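## Task

Pick plate M59 up from plate nest N1 and set it on the block of real-time cycler Q1, lying flat within the block's locators, with its A1 well at the block corner labelled A1. Close Q1's lid over the plate using the LID key. Q1 is loose on the table and must finish in its original spot and orientation. Press START so a run is going and is still going at the end; a running cycle counts against you if anything you needed to fix is still wrong. Nothing may count as finished if it stays put only because the robot holds it. Finish with the grippers open and away from everything, although contact with START or Q1's housing is allowed.

## Robot and tools

Robot: two 7-joint Franka FR3 arms, left_arm and right_arm, each carrying a Robotiq 2F-140 two-finger gripper. Their root links sit at (-0.028, +0.411, 0) m for left_arm and (-0.008, -0.284, 0) m for right_arm, both yawed only very slightly. The idle arm may be parked out of the way. The arms must not collide or push on each other.

Scene frame: origin on the table top midway between the arms, +x out over the table, +z up, left_arm on the +y side. The names left and right refer to the arms, not to image sides. Printed gripper poses (end_effector_position in m, end_effector_quat_wxyz) use this frame and can be somewhat off, more so at long reach. The reported point lies between the pads when closed; fingers point along the gripper's +z and open along its y. Closed fingertips extend about 33 mm past that point, open ones about 9 mm, and closing pushes the tips roughly 24 mm further out, so keep clearance above surfaces.

Task facts: on a labelled item, well A1 is at the labelled short end, in the corner opposite the labelled long side. Q1's upper front keys, left to right facing it: STOP, CLEAR, LID, START. LID toggles the lid; LID and START are ignored while the lid is moving. If the lid hits something it stops and the lamp goes red; then only CLEAR helps, freeing and opening the lid. A blue lamp means a run is on. Occasionally a loose object gets a brief shove. Never let anything leave the table.

execute_actions takes "actions", a list holding at most one entry, plus optional "pictures" (boolean). An empty list just reports the state. A wait is {"steps": n}, n up to 300 control steps of 1/30 s, counted from the previous result. A motion is {"rows": [...], "steps": n}, n up to 15 (default 15); each row is used for one step and the final row repeats to fill the count. A refused call moves nothing.

Each row is one flat list of 20 numbers, all in [-1, 1], covering both arms even if one is still: left_arm's 7 joint values, then its gripper position, force_limit, speed; then the same 10 for right_arm. The joint values are offsets, not poses: each is measured from that arm's joint angles in the latest result that printed them (before any such result, or for later calls within one reply, from the angles at the start of the action), never from the prior row. So repeating zeros drives the arm back to those angles rather than holding still. Scale: 1.0 equals 1.427 rad for waist, shoulder, upper arm roll and elbow, 3.044 rad for forearm roll, 2.596 for wrist pitch, 3.91 for wrist roll. Stated joint ranges (rad), in order: waist ±2.744, shoulder ±1.784, upper arm roll ±2.901, elbow -3.042 to -0.152, forearm roll ±2.807, wrist pitch 0.544 to 4.517, wrist roll ±3.016. A request more than 0.018 rad outward past a range is refused; real stops may differ by up to 0.018 rad and a target beyond one is clipped, possibly with a "joint sent to its limit" note. Each step, targets stay within a lead of the measured angle (0.248 rad for the first four joints, 0.677 forearm roll, 0.715 wrist pitch, 1.54 wrist roll), and are scaled back if they would shift the gripper over 70 mm, so big moves need several steps.

Gripper numbers are commands, not offsets. position: +1 fully open (140 mm), about -0.8 pads touching, -1 closes until blocked. force_limit: roughly 14 N at -1, 60 N at 0, 107 N at +1. speed: about 30, 140, 250 mm/s at -1, 0, +1. To leave a gripper unchanged, resend its previous three numbers. To grip, send -1 and confirm object_status 2. Codes: 0 moving, 1 blocked while opening, 2 blocked while closing (holding), 3 reached target or pads met. For a firmer grip raise force_limit and change position slightly (-1 to -0.98 or back). position_measured is in counts: 3 open, 230 closed.

Results: state line per arm, Joint positions and Joint velocities blocks (rad, rad/s, column order), object_status, position_measured, camera pictures from cam_head_left (896x504), cam_head_right (896x504), cam_left_wrist and cam_right_wrist (504x504 fisheye), with calibration updates. "joint command not followed" means a clearance check altered joint targets; HELD marks steps where the row was not sent. Arms keep heading to the last target while you write, until motion settles or a step is HELD.

Faults: torque at a joint's load limit (85 N m first four joints, 11 N m wrist joints) or 85 N of outside force on an arm, its tool or its load, held weight included, halts that arm for 10 s and drops the rest of the call. Holding loads heats motors; heed MOTOR HOT warnings or an OVER-TEMPERATURE FAULT brakes the arm. Avoid drops, slips, slams and hard shoves.

zoom_image: camera (one of the four names) and region [x0, y0, x1, y1] in that image's pixels, at most 504x504, returning a close-up of its latest picture.

read_manual: optional section "licences"; returns licence text only.

finished_scene: scene (integer 1 or 2) closes that scene irreversibly, grades it and gives the next task.

Each tool is called by a JSON object that holds its "name" and its "arguments", one argument or row to a line.

## Session

I'll start by looking at the scene.

{"name": "execute_actions", "arguments": {
  "actions": []
}}

Scene clock: 0.00 s of 10800.00 s.
left_arm: end_effector_position=(+0.5644, +0.3529, +0.2164) position_measured=3 object_status=3 end_effector_quat_wxyz=(+0.303, -0.502, +0.625, -0.515) | right_arm: end_effector_position=(+0.3048, -0.4948, +0.1683) position_measured=3 object_status=3 end_effector_quat_wxyz=(+0.375, +0.816, -0.020, -0.439)
Joint positions: left_arm=[-1.981 -0.6    2.126 -2.795  0.446  4.158  0.325] | right_arm=[-0.112  0.386  0.067 -2.069 -0.684  1.358 -1.256]
Joint velocities: left_arm=[-0.     0.001  0.001 -0.001  0.001  0.    -0.001] | right_arm=[ 0.001 -0.001  0.    -0.001 -0.    -0.001 -0.001]

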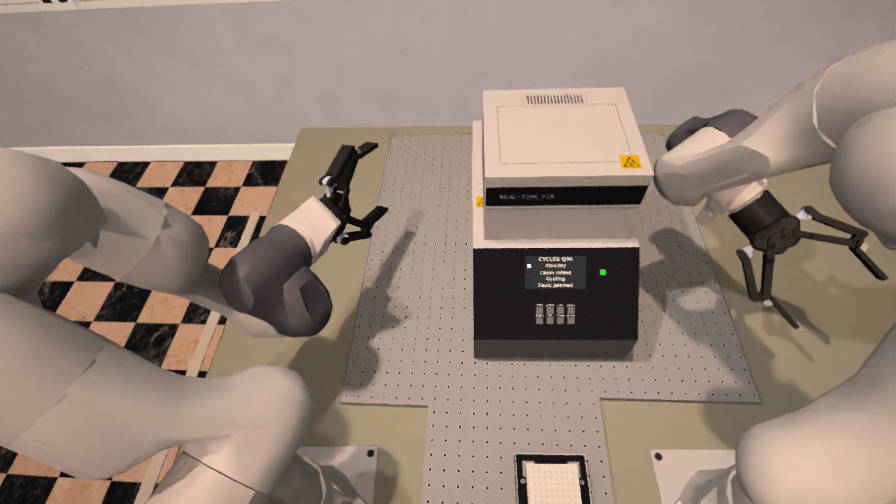

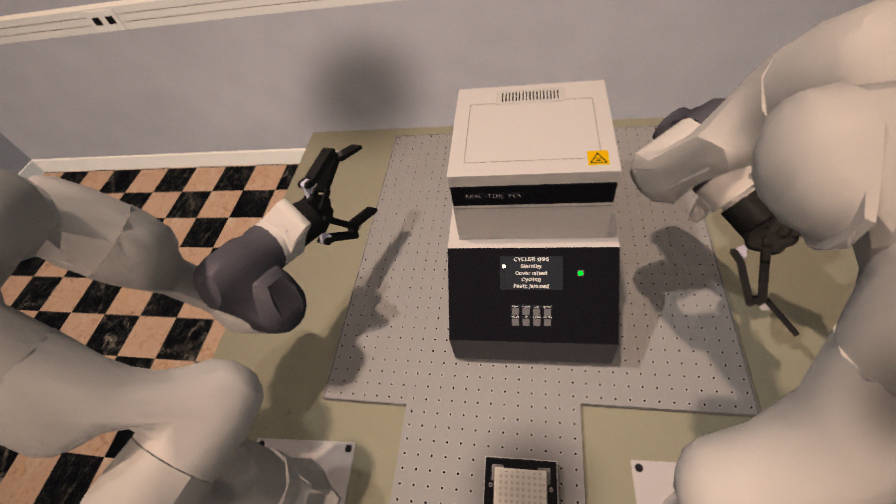

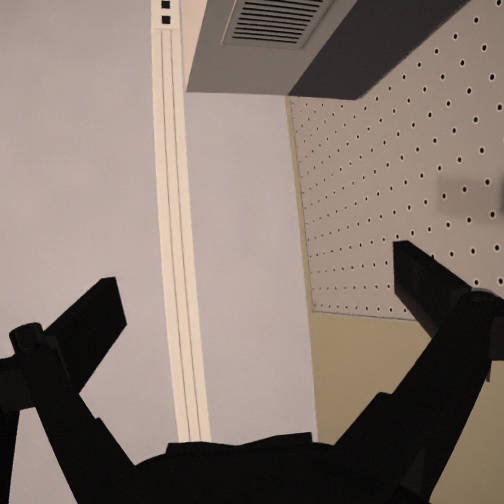

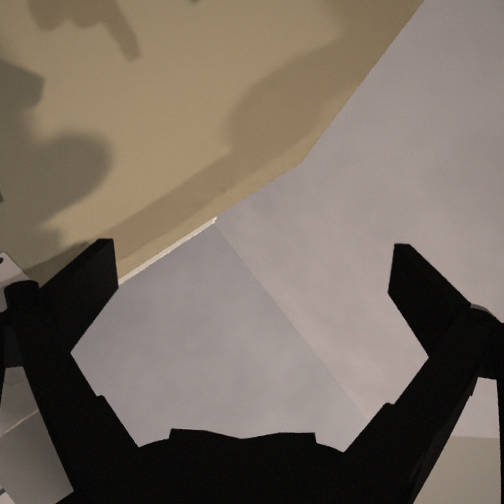

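{"name": "zoom_image", "arguments": {
  "camera": "cam_head_left",
  "region": [460, 230, 660, 370]
}}

{"name": "zoom_image", "arguments": {
  "camera": "cam_head_left",
  "region": [490, 434, 620, 504]
}}

{"name": "zoom_image", "arguments": {
  "camera": "cam_head_right",
  "region": [460, 434, 590, 504]
}}

{"name": "zoom_image", "arguments": {
  "camera": "cam_head_right",
  "region": [435, 230, 635, 370]
}}

Region (460, 230, 660, 370) of cam_head_left's 896x504 image, scaled by 2.520, with more detail than that image has; it fills the top 353 rows of this view, and the rest is white.

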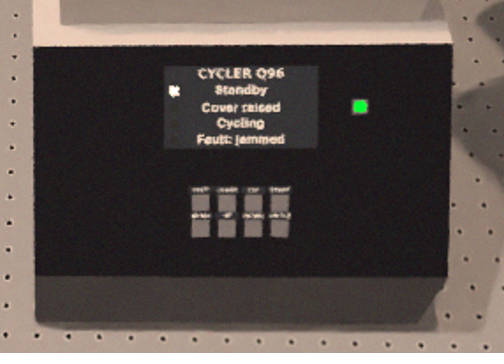

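Region (490, 434, 620, 504) of cam_head_left's 896x504 image, scaled by 3.877, with more detail than that image has; it fills the top 271 rows of this view, and the rest is white.

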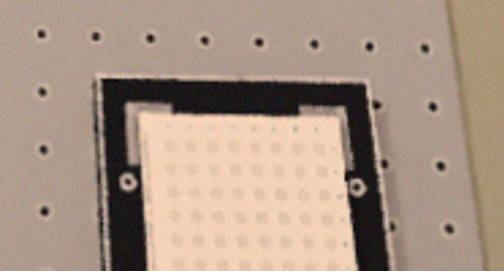

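Region (460, 434, 590, 504) of cam_head_right's 896x504 image, scaled by 3.877, with more detail than that image has; it fills the top 271 rows of this view, and the rest is white.

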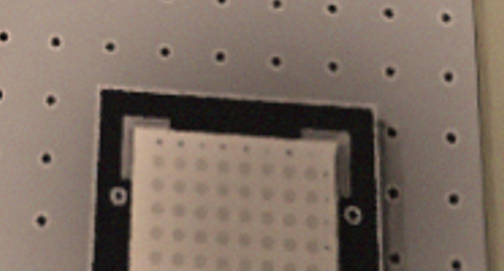

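Region (435, 230, 635, 370) of cam_head_right's 896x504 image, scaled by 2.520, with more detail than that image has; it fills the top 353 rows of this view, and the rest is white.

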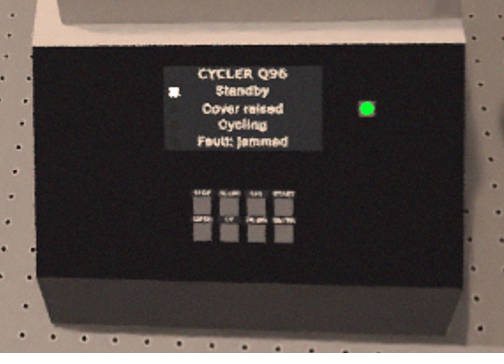

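{"name": "zoom_image", "arguments": {
  "camera": "cam_head_left",
  "region": [455, 75, 675, 260]
}}

{"name": "zoom_image", "arguments": {
  "camera": "cam_head_left",
  "region": [525, 295, 585, 330]
}}

{"name": "zoom_image", "arguments": {
  "camera": "cam_head_right",
  "region": [500, 295, 560, 330]
}}

Region (455, 75, 675, 260) of cam_head_left's 896x504 image, scaled by 2.291, with more detail than that image has; it fills the top 424 rows of this view, and the rest is white.

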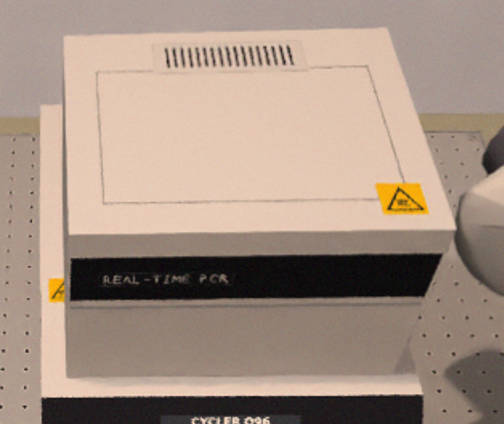

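Region (525, 295, 585, 330) of cam_head_left's 896x504 image, scaled by 8.400, with more detail than that image has; it fills the top 294 rows of this view, and the rest is white.

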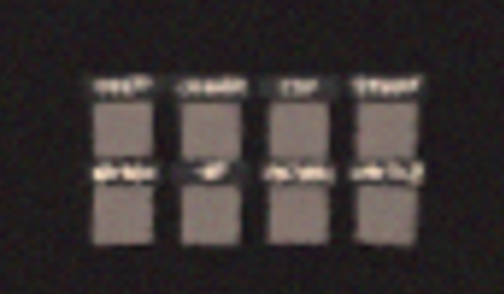

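Region (500, 295, 560, 330) of cam_head_right's 896x504 image, scaled by 8.400, with more detail than that image has; it fills the top 294 rows of this view, and the rest is white.

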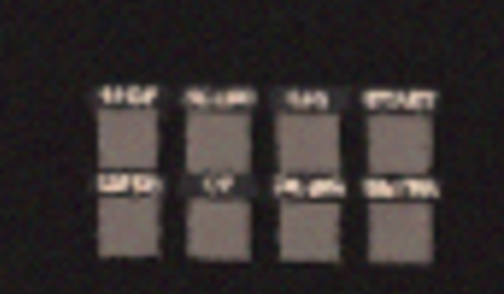

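{"name": "execute_actions", "arguments": {
  "actions": [
    {"rows": [[0,0,0,0,0,0,0,1,0,0, 0,-0.03,-0.002,-0.012,0.009,0.006,0.004,-1,0,0],[0,0,0,0,0,0,0,1,0,0, 0,-0.07,-0.004,-0.029,0.02,0.015,0.01,-1,0,0],[0,0,0,0,0,0,0,1,0,0, 0,-0.12,-0.007,-0.049,0.034,0.026,0.017,-1,0,0],[0,0,0,0,0,0,0,1,0,0, 0,-0.18,-0.011,-0.074,0.051,0.038,0.025,-1,0,0],[0,0,0,0,0,0,0,1,0,0, 0,-0.24,-0.014,-0.098,0.069,0.051,0.034,-1,0,0],[0,0,0,0,0,0,0,1,0,0, 0,-0.30,-0.018,-0.123,0.086,0.064,0.042,-1,0,0],[0,0,0,0,0,0,0,1,0,0, 0,-0.36,-0.022,-0.147,0.103,0.077,0.051,-1,0,0],[0,0,0,0,0,0,0,1,0,0, 0,-0.42,-0.025,-0.172,0.12,0.09,0.059,-1,0,0],[0,0,0,0,0,0,0,1,0,0, 0,-0.48,-0.029,-0.197,0.137,0.102,0.068,-1,0,0],[0,0,0,0,0,0,0,1,0,0, 0,-0.54,-0.032,-0.221,0.154,0.115,0.076,-1,0,0],[0,0,0,0,0,0,0,1,0,0, 0,-0.60,-0.036,-0.246,0.172,0.128,0.084,-1,0,0],[0,0,0,0,0,0,0,1,0,0, 0,-0.66,-0.039,-0.27,0.189,0.141,0.093,-1,0,0],[0,0,0,0,0,0,0,1,0,0, 0,-0.72,-0.043,-0.295,0.206,0.154,0.101,-1,0,0],[0,0,0,0,0,0,0,1,0,0, 0,-0.76,-0.045,-0.311,0.217,0.162,0.107,-1,0,0],[0,0,0,0,0,0,0,1,0,0, 0,-0.7857,-0.04695,-0.32183,0.2247,0.16758,0.11064,-1,0,0]], "steps": 15}
  ],
  "pictures": false
}}

Scene clock: 120.50 s of 10800.00 s.
left_arm: end_effector_position=(+0.5644, +0.3529, +0.2164) position_measured=3 object_status=3 end_effector_quat_wxyz=(+0.303, -0.502, +0.625, -0.515) | right_arm: end_effector_position=(+0.2929, -0.3474, +0.2763) position_measured=108 object_status=0 end_effector_quat_wxyz=(+0.090, +0.949, -0.290, -0.086)
Joint positions: left_arm=[-1.981 -0.6    2.126 -2.795  0.446  4.158  0.325] | right_arm=[-0.112 -0.589  0.01  -2.469 -0.132  1.67  -1.026]
Joint velocities: left_arm=[-0.    -0.    -0.001  0.     0.001 -0.    -0.002] | right_arm=[ 0.    -2.128 -0.097 -0.66   1.104  0.694  0.659]
Steps of this call (steps 1 to 90: nothing new was sent; then 117.00 s passed at rest; steps 91 to 105: all 15 steps of this action). Readings (joint positions | what the end effector reports):
91: left_arm=[-1.981 -0.600 2.126 -2.795 0.446 4.158 0.325] | right_arm=[-0.112 0.379 0.067 -2.075 -0.678 1.361 -1.255] | left_arm position_measured=3 object_status=3 | right_arm position_measured=3 object_status=0
92: left_arm=[-1.981 -0.600 2.126 -2.795 0.446 4.158 0.325] | right_arm=[-0.112 0.360 0.066 -2.088 -0.666 1.367 -1.252] | left_arm position_measured=3 object_status=3 | right_arm position_measured=10 object_status=0
94: left_arm=[-1.981 -0.600 2.126 -2.795 0.446 4.158 0.325] | right_arm=[-0.112 0.275 0.060 -2.133 -0.619 1.391 -1.238] | left_arm position_measured=3 object_status=3 | right_arm position_measured=25 object_status=0
98: left_arm=[-1.981 -0.600 2.126 -2.795 0.446 4.158 0.325] | right_arm=[-0.112 -0.025 0.042 -2.245 -0.462 1.475 -1.180] | left_arm position_measured=3 object_status=3 | right_arm position_measured=55 object_status=0
105: the state above

{"name": "execute_actions", "arguments": {
  "actions": [
    {"rows": [[0,0,0,0,0,0,0,1,0,0, 0.0116,-0.0991,-0.00701,-0.0413,0.04336,0.0491,0.05182,-1,0,0],[0,0,0,0,0,0,0,1,0,0, 0.0349,-0.0925,-0.00701,-0.041,0.04336,0.0526,0.05182,-1,0,0],[0,0,0,0,0,0,0,1,0,0, 0.0697,-0.0826,-0.00701,-0.0405,0.04336,0.0578,0.05182,-1,0,0],[0,0,0,0,0,0,0,1,0,0, 0.1104,-0.071,-0.00701,-0.0399,0.04336,0.0638,0.05182,-1,0,0],[0,0,0,0,0,0,0,1,0,0, 0.1569,-0.0577,-0.00701,-0.0392,0.04336,0.0707,0.05182,-1,0,0],[0,0,0,0,0,0,0,1,0,0, 0.2034,-0.0444,-0.00701,-0.0385,0.04336,0.0776,0.05182,-1,0,0],[0,0,0,0,0,0,0,1,0,0, 0.2499,-0.0312,-0.00701,-0.0378,0.04336,0.0846,0.05182,-1,0,0],[0,0,0,0,0,0,0,1,0,0, 0.2964,-0.0179,-0.00701,-0.0372,0.04336,0.0915,0.05182,-1,0,0],[0,0,0,0,0,0,0,1,0,0, 0.3429,-0.0047,-0.00701,-0.0365,0.04336,0.0984,0.05182,-1,0,0],[0,0,0,0,0,0,0,1,0,0, 0.3894,0.0086,-0.00701,-0.0358,0.04336,0.1053,0.05182,-1,0,0],[0,0,0,0,0,0,0,1,0,0, 0.4359,0.0219,-0.00701,-0.0351,0.04336,0.1122,0.05182,-1,0,0],[0,0,0,0,0,0,0,1,0,0, 0.4824,0.0351,-0.00701,-0.0344,0.04336,0.1191,0.05182,-1,0,0],[0,0,0,0,0,0,0,1,0,0, 0.5231,0.0467,-0.00701,-0.0338,0.04336,0.1252,0.05182,-1,0,0],[0,0,0,0,0,0,0,1,0,0, 0.558,0.0567,-0.00701,-0.0333,0.04336,0.1304,0.05182,-1,0,0],[0,0,0,0,0,0,0,1,0,0, 0.58122,0.0633,-0.00701,-0.03298,0.04336,0.13382,0.05182,-1,0,0]], "steps": 15}
  ],
  "pictures": false
}}

{"name": "execute_actions", "arguments": {
  "actions": [
    {"steps": 20}
  ]
}}

Scene clock: 166.37 s of 10800.00 s.
left_arm: end_effector_position=(+0.5644, +0.3529, +0.2164) position_measured=3 object_status=3 end_effector_quat_wxyz=(+0.303, -0.502, +0.625, -0.515) | right_arm: end_effector_position=(+0.2953, -0.0755, +0.2472) position_measured=233 object_status=3 end_effector_quat_wxyz=(+0.014, +0.997, -0.069, -0.017)
Joint positions: left_arm=[-1.981 -0.6    2.126 -2.795  0.446  4.158  0.325] | right_arm=[ 0.576 -0.539 -0.002 -2.519 -0.001  1.937 -0.828]
Joint velocities: left_arm=[-0.     0.    -0.    -0.     0.001 -0.    -0.   ] | right_arm=[1.535 0.461 0.086 0.019 0.008 0.404 0.001]
Steps of this call (steps 1 to 45: the robot went on to your last target; steps 46 to 110: nothing new was sent; then 41.70 s passed at rest; steps 111 to 125: all 15 steps of this action). Readings (joint positions | what the end effector reports):
111: left_arm=[-1.981 -0.600 2.126 -2.795 0.446 4.158 0.325] | right_arm=[-0.109 -0.734 0.001 -2.526 -0.002 1.790 -0.828] | left_arm position_measured=3 object_status=3 | right_arm position_measured=233 object_status=3
112: left_arm=[-1.981 -0.600 2.126 -2.795 0.446 4.158 0.325] | right_arm=[-0.097 -0.732 -0.001 -2.526 -0.002 1.792 -0.828] | left_arm position_measured=3 object_status=3 | right_arm position_measured=233 object_status=3
114: left_arm=[-1.981 -0.600 2.126 -2.795 0.446 4.158 0.325] | right_arm=[-0.040 -0.718 -0.005 -2.526 -0.002 1.803 -0.828] | left_arm position_measured=3 object_status=3 | right_arm position_measured=233 object_status=3
118: left_arm=[-1.981 -0.600 2.126 -2.795 0.446 4.158 0.325] | right_arm=[0.175 -0.656 -0.006 -2.524 -0.002 1.845 -0.828] | left_arm position_measured=3 object_status=3 | right_arm position_measured=233 object_status=3
125: the state above

Scene clock: 167.03 s of 10800.00 s.
left_arm: end_effector_position=(+0.5644, +0.3529, +0.2164) position_measured=3 object_status=3 end_effector_quat_wxyz=(+0.303, -0.502, +0.625, -0.515) | right_arm: end_effector_position=(+0.2779, -0.0202, +0.2393) position_measured=233 object_status=3 end_effector_quat_wxyz=(+0.003, +1.000, +0.002, -0.002)
Joint positions: left_arm=[-1.981 -0.6    2.126 -2.795  0.446  4.158  0.325] | right_arm=[ 0.715 -0.5    0.002 -2.518 -0.001  2.011 -0.828]
Joint velocities: left_arm=[ 0.    -0.001  0.001 -0.001  0.001  0.     0.001] | right_arm=[ 0.     0.001 -0.001  0.001  0.     0.008 -0.   ]
Steps of this call (steps 1 to 20: the robot went on to your last target). Readings (joint positions | what the end effector reports):
1: left_arm=[-1.981 -0.600 2.126 -2.795 0.446 4.158 0.325] | right_arm=[0.624 -0.525 0.001 -2.519 -0.001 1.951 -0.828] | left_arm position_measured=3 object_status=3 | right_arm position_measured=233 object_status=3
2: left_arm=[-1.981 -0.600 2.126 -2.795 0.446 4.158 0.325] | right_arm=[0.659 -0.514 0.005 -2.519 -0.001 1.962 -0.828] | left_arm position_measured=3 object_status=3 | right_arm position_measured=233 object_status=3
4: left_arm=[-1.981 -0.600 2.126 -2.795 0.446 4.158 0.325] | right_arm=[0.696 -0.503 0.008 -2.519 -0.001 1.978 -0.828] | left_arm position_measured=3 object_status=3 | right_arm position_measured=233 object_status=3
8: left_arm=[-1.981 -0.600 2.126 -2.795 0.446 4.158 0.325] | right_arm=[0.713 -0.500 0.005 -2.519 -0.001 1.997 -0.828] | left_arm position_measured=3 object_status=3 | right_arm position_measured=233 object_status=3
20: the state above
camera_calibration (this result's frames):
cam_left_wrist: T_world_to_cam=[[-0.248932, 0.0646423, -0.966361, 0.328377], [0.0779552, 0.99587, 0.0465351, -0.387158], [0.965379, -0.0637488, -0.252943, -0.275101], [0, 0, 0, 1]] pos_world=[0.377501, 0.346794, 0.265762]
cam_right_wrist: T_world_to_cam=[[0.0304591, -0.999225, -0.0249215, -0.0205516], [-0.942459, -0.0370157, 0.332266, 0.193621], [-0.332931, 0.0133669, -0.942856, 0.504584], [0, 0, 0, 1]] pos_world=[0.351098, -0.0201134, 0.410904]

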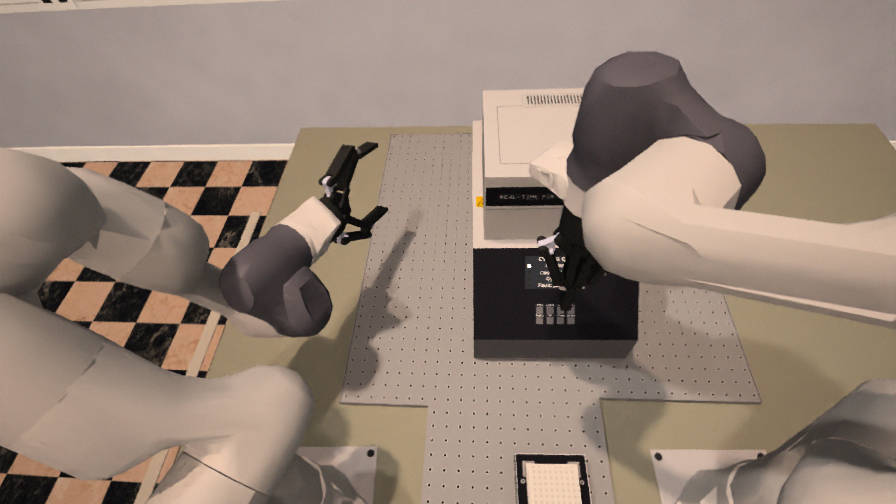

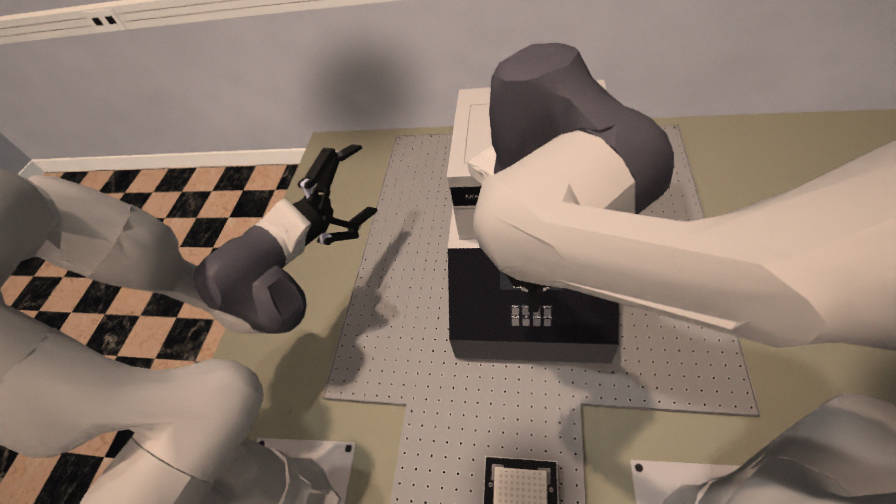

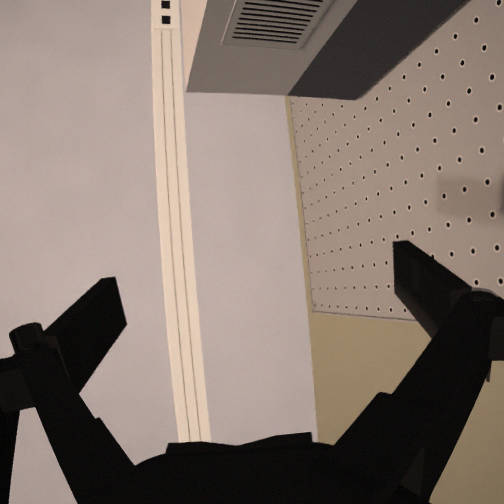

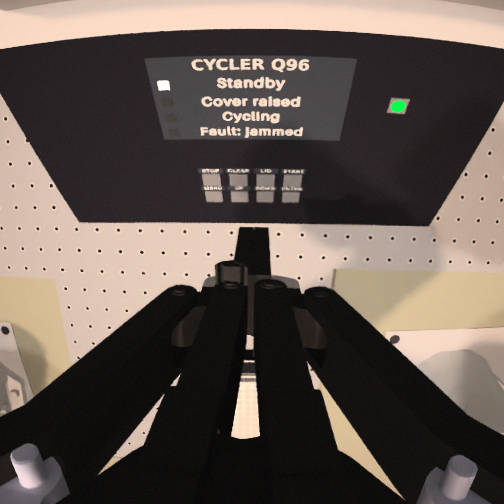

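{"name": "zoom_image", "arguments": {
  "camera": "cam_right_wrist",
  "region": [190, 150, 320, 250]
}}

Region (190, 150, 320, 250) of cam_right_wrist's 504x504 image, scaled by 3.877, with more detail than that image has; it fills the top 388 rows of this view, and the rest is white.

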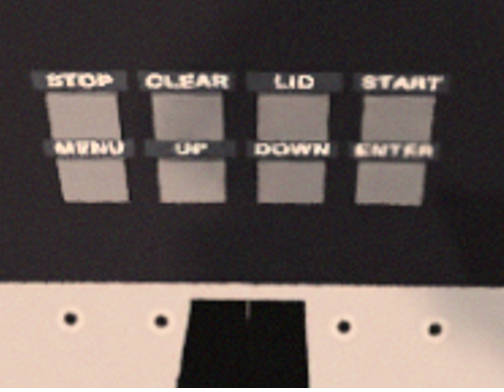

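{"name": "execute_actions", "arguments": {
  "actions": [
    {"rows": [[0,0,0,0,0,0,0,1,0,0, -0.0012,0.0023,0,-0.0033,0,0.0033,-0.0004,-1,0,0],[0,0,0,0,0,0,0,1,0,0, -0.0036,0.007,0,-0.0098,0,0.0098,-0.0013,-1,0,0],[0,0,0,0,0,0,0,1,0,0, -0.0066,0.0126,0,-0.0176,0,0.0176,-0.0024,-1,0,0],[0,0,0,0,0,0,0,1,0,0, -0.0097,0.0186,-0.0005,-0.0261,0,0.0261,-0.0035,-1,0,0],[0,0,0,0,0,0,0,1,0,0, -0.0129,0.0247,-0.0007,-0.0346,0,0.0346,-0.0047,-1,0,0],[0,0,0,0,0,0,0,1,0,0, -0.016,0.0308,-0.001,-0.0431,0,0.0431,-0.0058,-1,0,0],[0,0,0,0,0,0,0,1,0,0, -0.0192,0.0368,-0.0012,-0.0516,0,0.0516,-0.007,-1,0,0],[0,0,0,0,0,0,0,1,0,0, -0.0219,0.0419,-0.0014,-0.0588,0,0.0588,-0.0079,-1,0,0],[0,0,0,0,0,0,0,1,0,0, -0.0236,0.0452,-0.0014,-0.0633,0,0.0633,-0.0085,-1,0,0],[0,0,0,0,0,0,0,1,0,0, -0.0243,0.0466,-0.0014,-0.0653,0.0003,0.0653,-0.0088,-1,0,0]], "steps": 15}
  ],
  "pictures": false
}}

{"name": "execute_actions", "arguments": {
  "actions": [
    {"steps": 15}
  ]
}}

Scene clock: 221.00 s of 10800.00 s.
left_arm: end_effector_position=(+0.5644, +0.3529, +0.2164) position_measured=3 object_status=3 end_effector_quat_wxyz=(+0.303, -0.502, +0.625, -0.515) | right_arm: end_effector_position=(+0.2842, -0.0318, +0.1838) position_measured=233 object_status=3 end_effector_quat_wxyz=(+0.008, +1.000, -0.005, -0.008)
Joint positions: left_arm=[-1.981 -0.6    2.126 -2.795  0.446  4.158  0.325] | right_arm=[ 0.682 -0.434  0.001 -2.609 -0.001  2.153 -0.848]
Joint velocities: left_arm=[-0.    -0.002  0.001 -0.001  0.001 -0.002  0.001] | right_arm=[-0.004  0.    -0.    -0.    -0.     0.143 -0.033]
Steps of this call (steps 1 to 15: the robot went on to your last target; steps 16 to 90: nothing new was sent; then 50.47 s passed at rest; steps 91 to 105: all 15 steps of this action). Readings (joint positions | what the end effector reports):
91: left_arm=[-1.981 -0.600 2.126 -2.795 0.446 4.158 0.325] | right_arm=[0.715 -0.500 0.002 -2.518 -0.001 2.014 -0.828] | left_arm position_measured=3 object_status=3 | right_arm position_measured=233 object_status=3
92: left_arm=[-1.981 -0.600 2.126 -2.795 0.446 4.158 0.325] | right_arm=[0.715 -0.500 0.002 -2.521 -0.001 2.017 -0.828] | left_arm position_measured=3 object_status=3 | right_arm position_measured=233 object_status=3
94: left_arm=[-1.981 -0.600 2.126 -2.795 0.446 4.158 0.325] | right_arm=[0.710 -0.493 0.002 -2.533 -0.001 2.033 -0.829] | left_arm position_measured=3 object_status=3 | right_arm position_measured=233 object_status=3
98: left_arm=[-1.981 -0.600 2.126 -2.795 0.446 4.158 0.325] | right_arm=[0.694 -0.461 0.002 -2.576 -0.001 2.088 -0.836] | left_arm position_measured=3 object_status=3 | right_arm position_measured=233 object_status=3
105: the state above

Scene clock: 221.50 s of 10800.00 s.
left_arm: end_effector_position=(+0.5644, +0.3529, +0.2164) position_measured=3 object_status=3 end_effector_quat_wxyz=(+0.303, -0.502, +0.625, -0.515) | right_arm: end_effector_position=(+0.2897, -0.0272, +0.1857) position_measured=233 object_status=3 end_effector_quat_wxyz=(+0.000, +1.000, -0.001, +0.001)
Joint positions: left_arm=[-1.981 -0.6    2.126 -2.795  0.446  4.158  0.325] | right_arm=[ 0.682 -0.434  0.001 -2.609 -0.001  2.175 -0.856]
Joint velocities: left_arm=[-0.     0.001  0.001 -0.002 -0.    -0.     0.001] | right_arm=[-0.    -0.     0.001  0.     0.001  0.007 -0.007]
Steps of this call (steps 1 to 15: the robot went on to your last target). Readings (joint positions | what the end effector reports):
1: left_arm=[-1.981 -0.600 2.126 -2.795 0.446 4.158 0.325] | right_arm=[0.682 -0.434 0.001 -2.609 -0.001 2.157 -0.849] | left_arm position_measured=3 object_status=3 | right_arm position_measured=233 object_status=3
2: left_arm=[-1.981 -0.600 2.126 -2.795 0.446 4.158 0.325] | right_arm=[0.682 -0.434 0.001 -2.609 -0.001 2.161 -0.850] | left_arm position_measured=3 object_status=3 | right_arm position_measured=233 object_status=3
4: left_arm=[-1.981 -0.600 2.126 -2.795 0.446 4.158 0.325] | right_arm=[0.682 -0.434 0.001 -2.609 -0.001 2.166 -0.851] | left_arm position_measured=3 object_status=3 | right_arm position_measured=233 object_status=3
8: left_arm=[-1.981 -0.600 2.126 -2.795 0.446 4.158 0.325] | right_arm=[0.682 -0.434 0.001 -2.609 -0.001 2.172 -0.853] | left_arm position_measured=3 object_status=3 | right_arm position_measured=233 object_status=3
15: the state above
camera_calibration (this result's frames):
cam_left_wrist: T_world_to_cam=[[-0.248932, 0.0646424, -0.966361, 0.328377], [0.0779553, 0.99587, 0.0465352, -0.387158], [0.965379, -0.0637488, -0.252943, -0.275101], [0, 0, 0, 1]] pos_world=[0.377501, 0.346794, 0.265762]
cam_right_wrist: T_world_to_cam=[[0.0243813, -0.999263, -0.0296571, -0.026657], [-0.94417, -0.0327666, 0.327824, 0.223794], [-0.328554, 0.0200086, -0.944273, 0.457313], [0, 0, 0, 1]] pos_world=[0.362202, -0.0284546, 0.357673]

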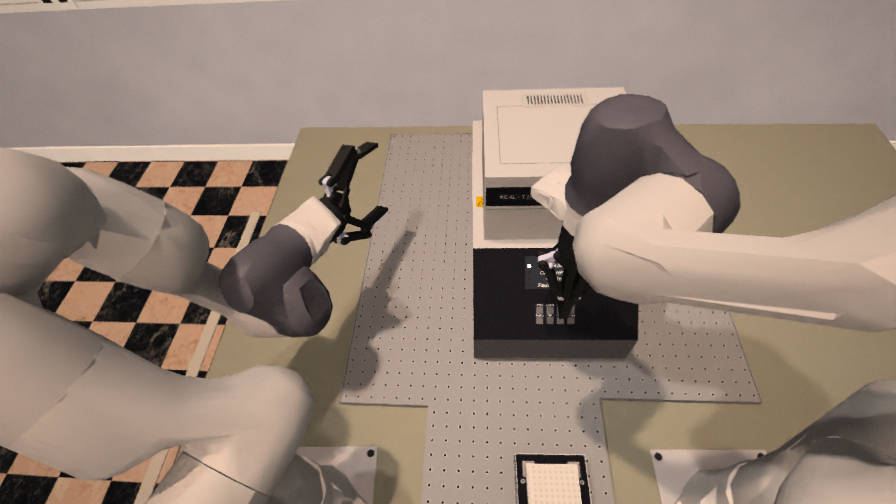

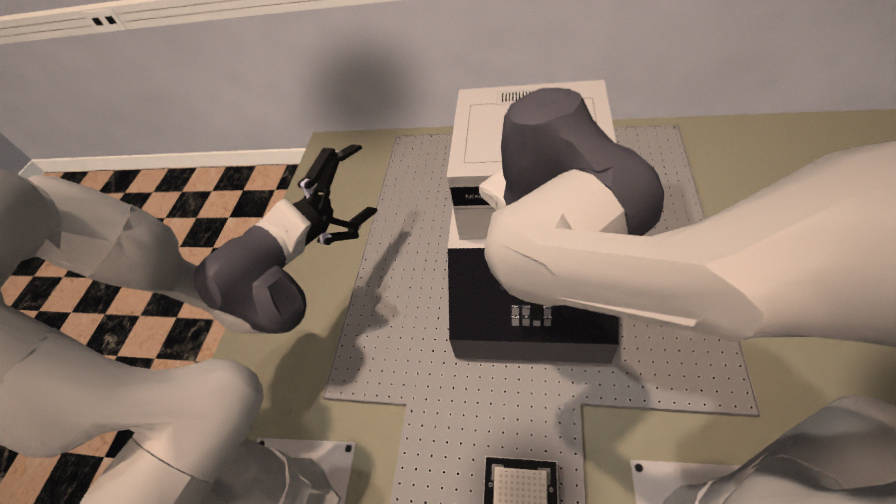

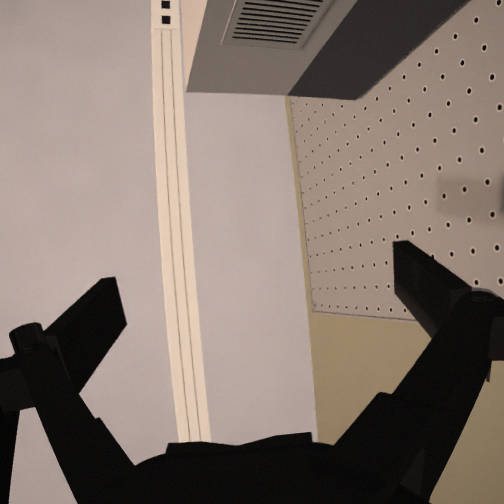

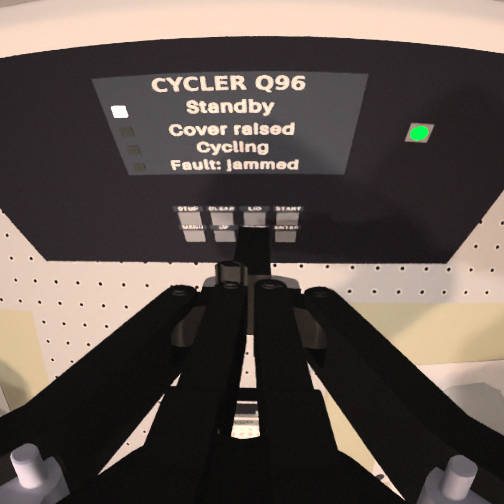

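{"name": "zoom_image", "arguments": {
  "camera": "cam_right_wrist",
  "region": [170, 190, 320, 270]
}}

Region (170, 190, 320, 270) of cam_right_wrist's 504x504 image, scaled by 3.360, with more detail than that image has; it fills the top 269 rows of this view, and the rest is white.

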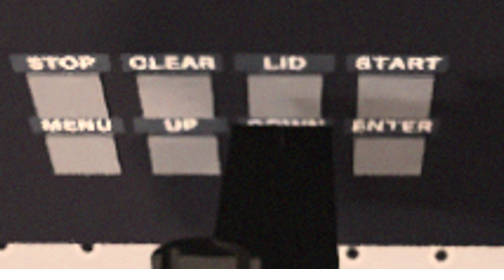

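{"name": "execute_actions", "arguments": {
  "actions": [
    {"rows": [[0,0,0,0,0,0,0,1,0,0, 0.0005,0.001,0,-0.0015,0,0.003,-0.0005,-1,0,0],[0,0,0,0,0,0,0,1,0,0, 0.001,0.0025,0,-0.0036,0,0.007,-0.0005,-1,0,0],[0,0,0,0,0,0,0,1,0,0, 0.0015,0.0042,0,-0.0061,0,0.011,-0.0005,-1,0,0],[0,0,0,0,0,0,0,1,0,0, 0.002,0.006,0,-0.0088,0,0.014,-0.0005,-1,0,0],[0,0,0,0,0,0,0,1,0,0, 0.0024,0.0078,0,-0.0114,0,0.016,-0.0005,-1,0,0],[0,0,0,0,0,0,0,1,0,0, 0.0027,0.0096,0,-0.014,0,0.01676,-0.0005,-1,0,0],[0,0,0,0,0,0,0,1,0,0, 0.0027,0.0112,0,-0.0163,0,0.01676,-0.0005,-1,0,0],[0,0,0,0,0,0,0,1,0,0, 0.0027,0.0124,0,-0.0181,0,0.01676,-0.0005,-1,0,0]], "steps": 15}
  ],
  "pictures": false
}}

{"name": "execute_actions", "arguments": {
  "actions": [
    {"steps": 10}
  ]
}}

{"name": "zoom_image", "arguments": {
  "camera": "cam_right_wrist",
  "region": [170, 190, 320, 270]
}}

Scene clock: 269.40 s of 10800.00 s.
left_arm: end_effector_position=(+0.5644, +0.3529, +0.2164) position_measured=3 object_status=3 end_effector_quat_wxyz=(+0.303, -0.502, +0.625, -0.515) | right_arm: end_effector_position=(+0.2873, -0.0282, +0.1719) position_measured=233 object_status=3 end_effector_quat_wxyz=(+0.002, +1.000, +0.001, -0.001)
Joint positions: left_arm=[-1.981 -0.6    2.126 -2.795  0.446  4.158  0.325] | right_arm=[ 0.684 -0.418  0.001 -2.633 -0.001  2.211 -0.858]
Joint velocities: left_arm=[ 0.001 -0.     0.    -0.    -0.    -0.001  0.   ] | right_arm=[ 0.    -0.    -0.    -0.002 -0.001  0.021 -0.001]
Steps of this call (steps 1 to 15: the robot went on to your last target; steps 16 to 90: nothing new was sent; then 44.40 s passed at rest; steps 91 to 105: all 15 steps of this action). Readings (joint positions | what the end effector reports):
91: left_arm=[-1.981 -0.600 2.126 -2.795 0.446 4.158 0.325] | right_arm=[0.682 -0.434 0.001 -2.609 -0.001 2.177 -0.858] | left_arm position_measured=3 object_status=3 | right_arm position_measured=233 object_status=3
92: left_arm=[-1.981 -0.600 2.126 -2.795 0.446 4.158 0.325] | right_arm=[0.682 -0.434 0.001 -2.610 -0.001 2.179 -0.858] | left_arm position_measured=3 object_status=3 | right_arm position_measured=233 object_status=3
94: left_arm=[-1.981 -0.600 2.126 -2.795 0.446 4.158 0.325] | right_arm=[0.682 -0.433 0.001 -2.613 -0.001 2.187 -0.858] | left_arm position_measured=3 object_status=3 | right_arm position_measured=233 object_status=3
98: left_arm=[-1.981 -0.600 2.126 -2.795 0.446 4.158 0.325] | right_arm=[0.684 -0.424 0.001 -2.626 -0.001 2.202 -0.858] | left_arm position_measured=3 object_status=3 | right_arm position_measured=233 object_status=3
105: the state above

Scene clock: 269.73 s of 10800.00 s.
left_arm: end_effector_position=(+0.5644, +0.3529, +0.2164) position_measured=3 object_status=3 end_effector_quat_wxyz=(+0.303, -0.502, +0.625, -0.515) | right_arm: end_effector_position=(+0.2880, -0.0275, +0.1722) position_measured=233 object_status=3 end_effector_quat_wxyz=(+0.001, +1.000, +0.001, +0.000)
Joint positions: left_arm=[-1.981 -0.6    2.126 -2.795  0.446  4.158  0.325] | right_arm=[ 0.684 -0.418  0.001 -2.633 -0.001  2.214 -0.858]
Joint velocities: left_arm=[-0.001 -0.    -0.001 -0.001 -0.     0.001  0.   ] | right_arm=[-0.001  0.001 -0.001  0.    -0.001  0.004  0.   ]
Steps of this call (steps 1 to 10: the robot went on to your last target). Readings (joint positions | what the end effector reports):
1: left_arm=[-1.981 -0.600 2.126 -2.795 0.446 4.158 0.325] | right_arm=[0.684 -0.418 0.001 -2.633 -0.001 2.212 -0.858] | left_arm position_measured=3 object_status=3 | right_arm position_measured=233 object_status=3
2: left_arm=[-1.981 -0.600 2.126 -2.795 0.446 4.158 0.325] | right_arm=[0.684 -0.418 0.001 -2.633 -0.001 2.212 -0.858] | left_arm position_measured=3 object_status=3 | right_arm position_measured=233 object_status=3
4: left_arm=[-1.981 -0.600 2.126 -2.795 0.446 4.158 0.325] | right_arm=[0.684 -0.418 0.001 -2.633 -0.001 2.213 -0.858] | left_arm position_measured=3 object_status=3 | right_arm position_measured=233 object_status=3
8: left_arm=[-1.981 -0.600 2.126 -2.795 0.446 4.158 0.325] | right_arm=[0.684 -0.418 0.001 -2.633 -0.001 2.214 -0.858] | left_arm position_measured=3 object_status=3 | right_arm position_measured=233 object_status=3
10: the state above
camera_calibration (this result's frames):
cam_left_wrist: T_world_to_cam=[[-0.248932, 0.0646423, -0.966361, 0.328377], [0.0779553, 0.99587, 0.0465351, -0.387158], [0.965379, -0.0637489, -0.252943, -0.275101], [0, 0, 0, 1]] pos_world=[0.377501, 0.346794, 0.265762]
cam_right_wrist: T_world_to_cam=[[0.0286566, -0.999173, -0.0288595, -0.0286762], [-0.943691, -0.0365623, 0.328801, 0.226179], [-0.329585, 0.0178121, -0.943958, 0.444122], [0, 0, 0, 1]] pos_world=[0.36064, -0.0282936, 0.344037]

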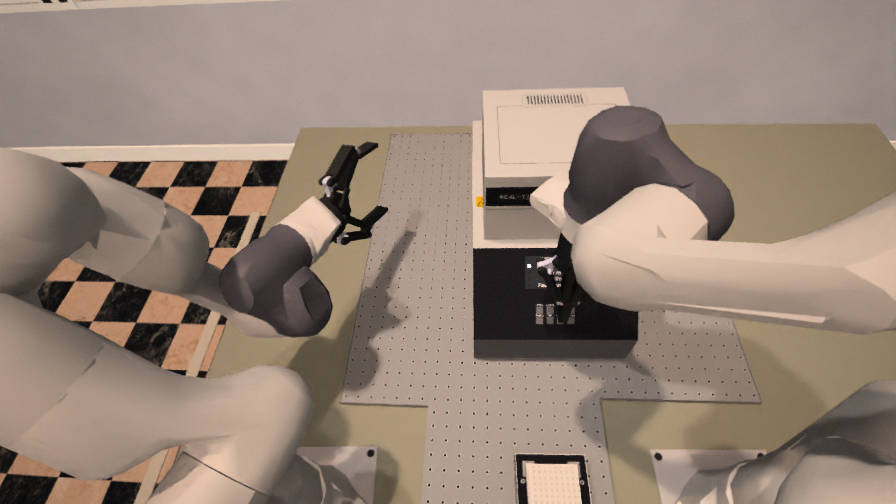

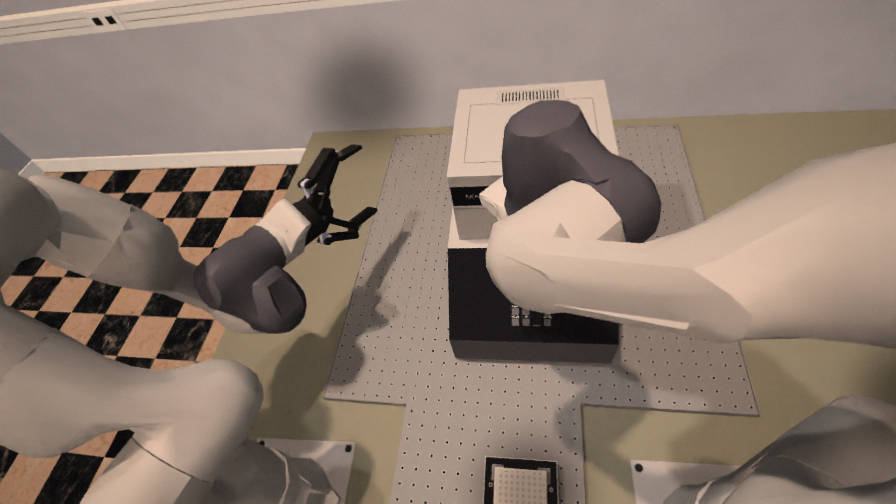

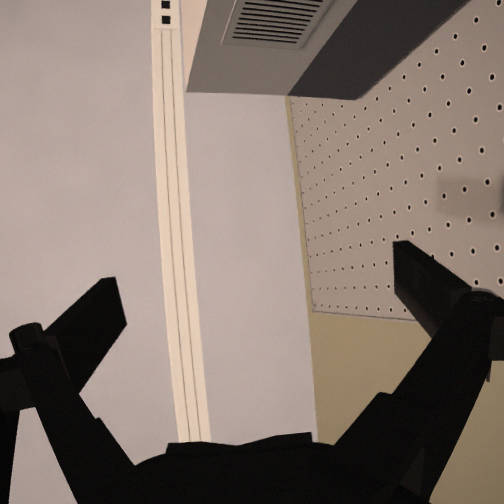

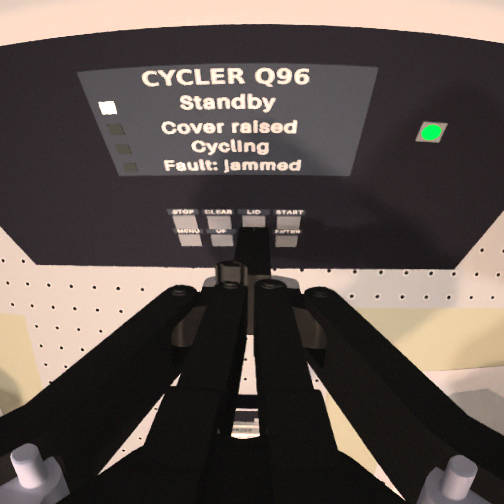

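Region (170, 190, 320, 270) of cam_right_wrist's 504x504 image, scaled by 3.360, with more detail than that image has; it fills the top 269 rows of this view, and the rest is white.

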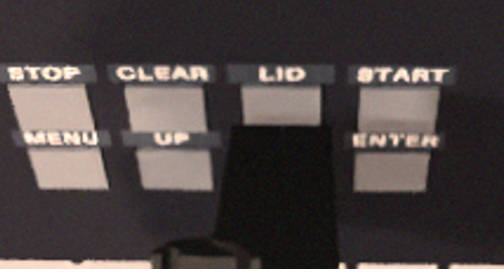

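{"name": "execute_actions", "arguments": {
  "actions": [
    {"rows": [[0,0,0,0,0,0,0,1,0,0, 0,0.0015,0,-0.0015,0,0.003,0,-1,0,0],[0,0,0,0,0,0,0,1,0,0, 0,0.0022,0,-0.0022,0,0.0045,0,-1,0,0],[0,0,0,0,0,0,0,1,0,0, 0,0.003,0,-0.003,0,0.006,0,-1,0,0],[0,0,0,0,0,0,0,1,0,0, 0,0.0038,0,-0.0038,0,0.007,0,-1,0,0],[0,0,0,0,0,0,0,1,0,0, 0,0.0046,0,-0.0046,0,0.008,0,-1,0,0],[0,0,0,0,0,0,0,1,0,0, 0,0.0054,0,-0.0054,0,0.0085,0,-1,0,0],[0,0,0,0,0,0,0,1,0,0, 0,0.0062,0,-0.0062,0,0.0085,0,-1,0,0],[0,0,0,0,0,0,0,1,0,0, 0,0.007,0,-0.007,0,0.0085,0,-1,0,0],[0,0,0,0,0,0,0,1,0,0, 0,0.0076,0,-0.0077,0,0.0085,0,-1,0,0]], "steps": 15}
  ]
}}

{"name": "zoom_image", "arguments": {
  "camera": "cam_right_wrist",
  "region": [170, 190, 320, 270]
}}

Scene clock: 291.00 s of 10800.00 s.
left_arm: end_effector_position=(+0.5644, +0.3529, +0.2164) position_measured=3 object_status=3 end_effector_quat_wxyz=(+0.303, -0.502, +0.625, -0.515) | right_arm: end_effector_position=(+0.2874, -0.0280, +0.1662) position_measured=233 object_status=3 end_effector_quat_wxyz=(+0.001, +1.000, +0.001, -0.001)
Joint positions: left_arm=[-1.981 -0.6    2.126 -2.795  0.446  4.158  0.325] | right_arm=[ 0.684 -0.409  0.001 -2.642 -0.001  2.23  -0.858]
Joint velocities: left_arm=[-0.     0.001 -0.    -0.    -0.001  0.    -0.   ] | right_arm=[-0.     0.001  0.    -0.001 -0.     0.001  0.   ]
Steps of this call (steps 1 to 15: the robot went on to your last target; steps 16 to 90: nothing new was sent; then 17.77 s passed at rest; steps 91 to 105: all 15 steps of this action). Readings (joint positions | what the end effector reports):
91: left_arm=[-1.981 -0.600 2.126 -2.795 0.446 4.158 0.325] | right_arm=[0.684 -0.418 0.001 -2.633 -0.001 2.215 -0.858] | left_arm position_measured=3 object_status=3 | right_arm position_measured=233 object_status=3
92: left_arm=[-1.981 -0.600 2.126 -2.795 0.446 4.158 0.325] | right_arm=[0.684 -0.418 0.001 -2.633 -0.001 2.216 -0.858] | left_arm position_measured=3 object_status=3 | right_arm position_measured=233 object_status=3
94: left_arm=[-1.981 -0.600 2.126 -2.795 0.446 4.158 0.325] | right_arm=[0.684 -0.417 0.001 -2.634 -0.001 2.220 -0.858] | left_arm position_measured=3 object_status=3 | right_arm position_measured=233 object_status=3
98: left_arm=[-1.981 -0.600 2.126 -2.795 0.446 4.158 0.325] | right_arm=[0.684 -0.413 0.001 -2.638 -0.001 2.226 -0.858] | left_arm position_measured=3 object_status=3 | right_arm position_measured=233 object_status=3
105: the state above
camera_calibration (this result's frames):
cam_left_wrist: T_world_to_cam=[[-0.248932, 0.0646423, -0.966361, 0.328377], [0.0779551, 0.99587, 0.0465352, -0.387158], [0.965379, -0.0637487, -0.252943, -0.275101], [0, 0, 0, 1]] pos_world=[0.377501, 0.346794, 0.265762]
cam_right_wrist: T_world_to_cam=[[0.0287015, -0.999207, -0.0275909, -0.0295299], [-0.943181, -0.0362127, 0.330301, 0.227191], [-0.331039, 0.0165431, -0.943472, 0.438559], [0, 0, 0, 1]] pos_world=[0.360309, -0.0285345, 0.337912]

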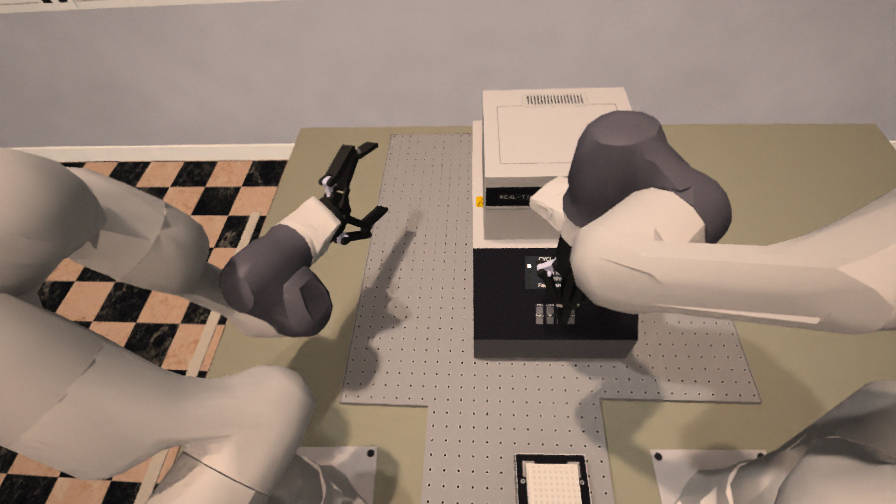

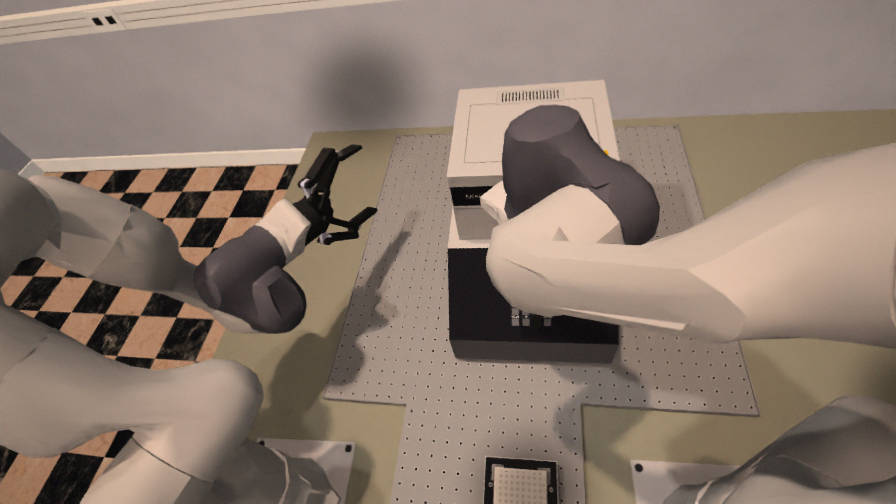

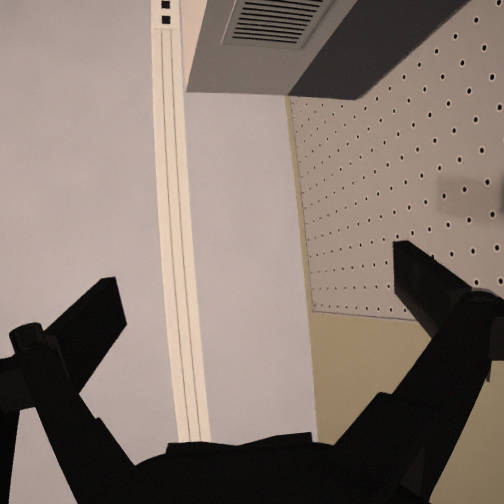

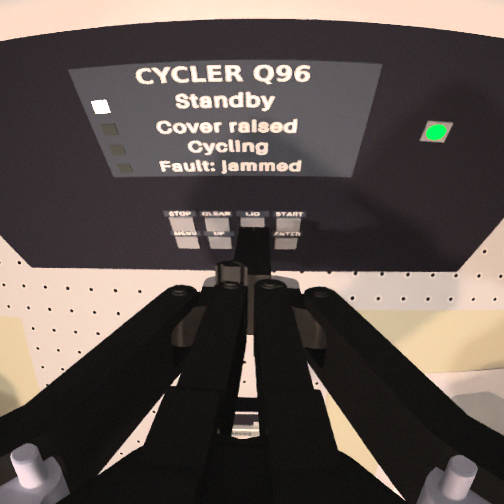

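Region (170, 190, 320, 270) of cam_right_wrist's 504x504 image, scaled by 3.360, with more detail than that image has; it fills the top 269 rows of this view, and the rest is white.

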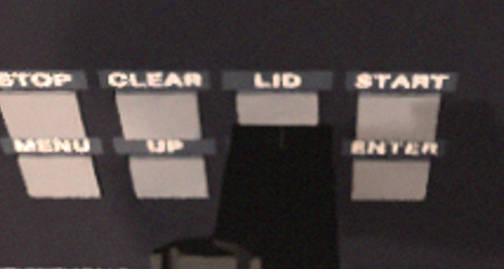

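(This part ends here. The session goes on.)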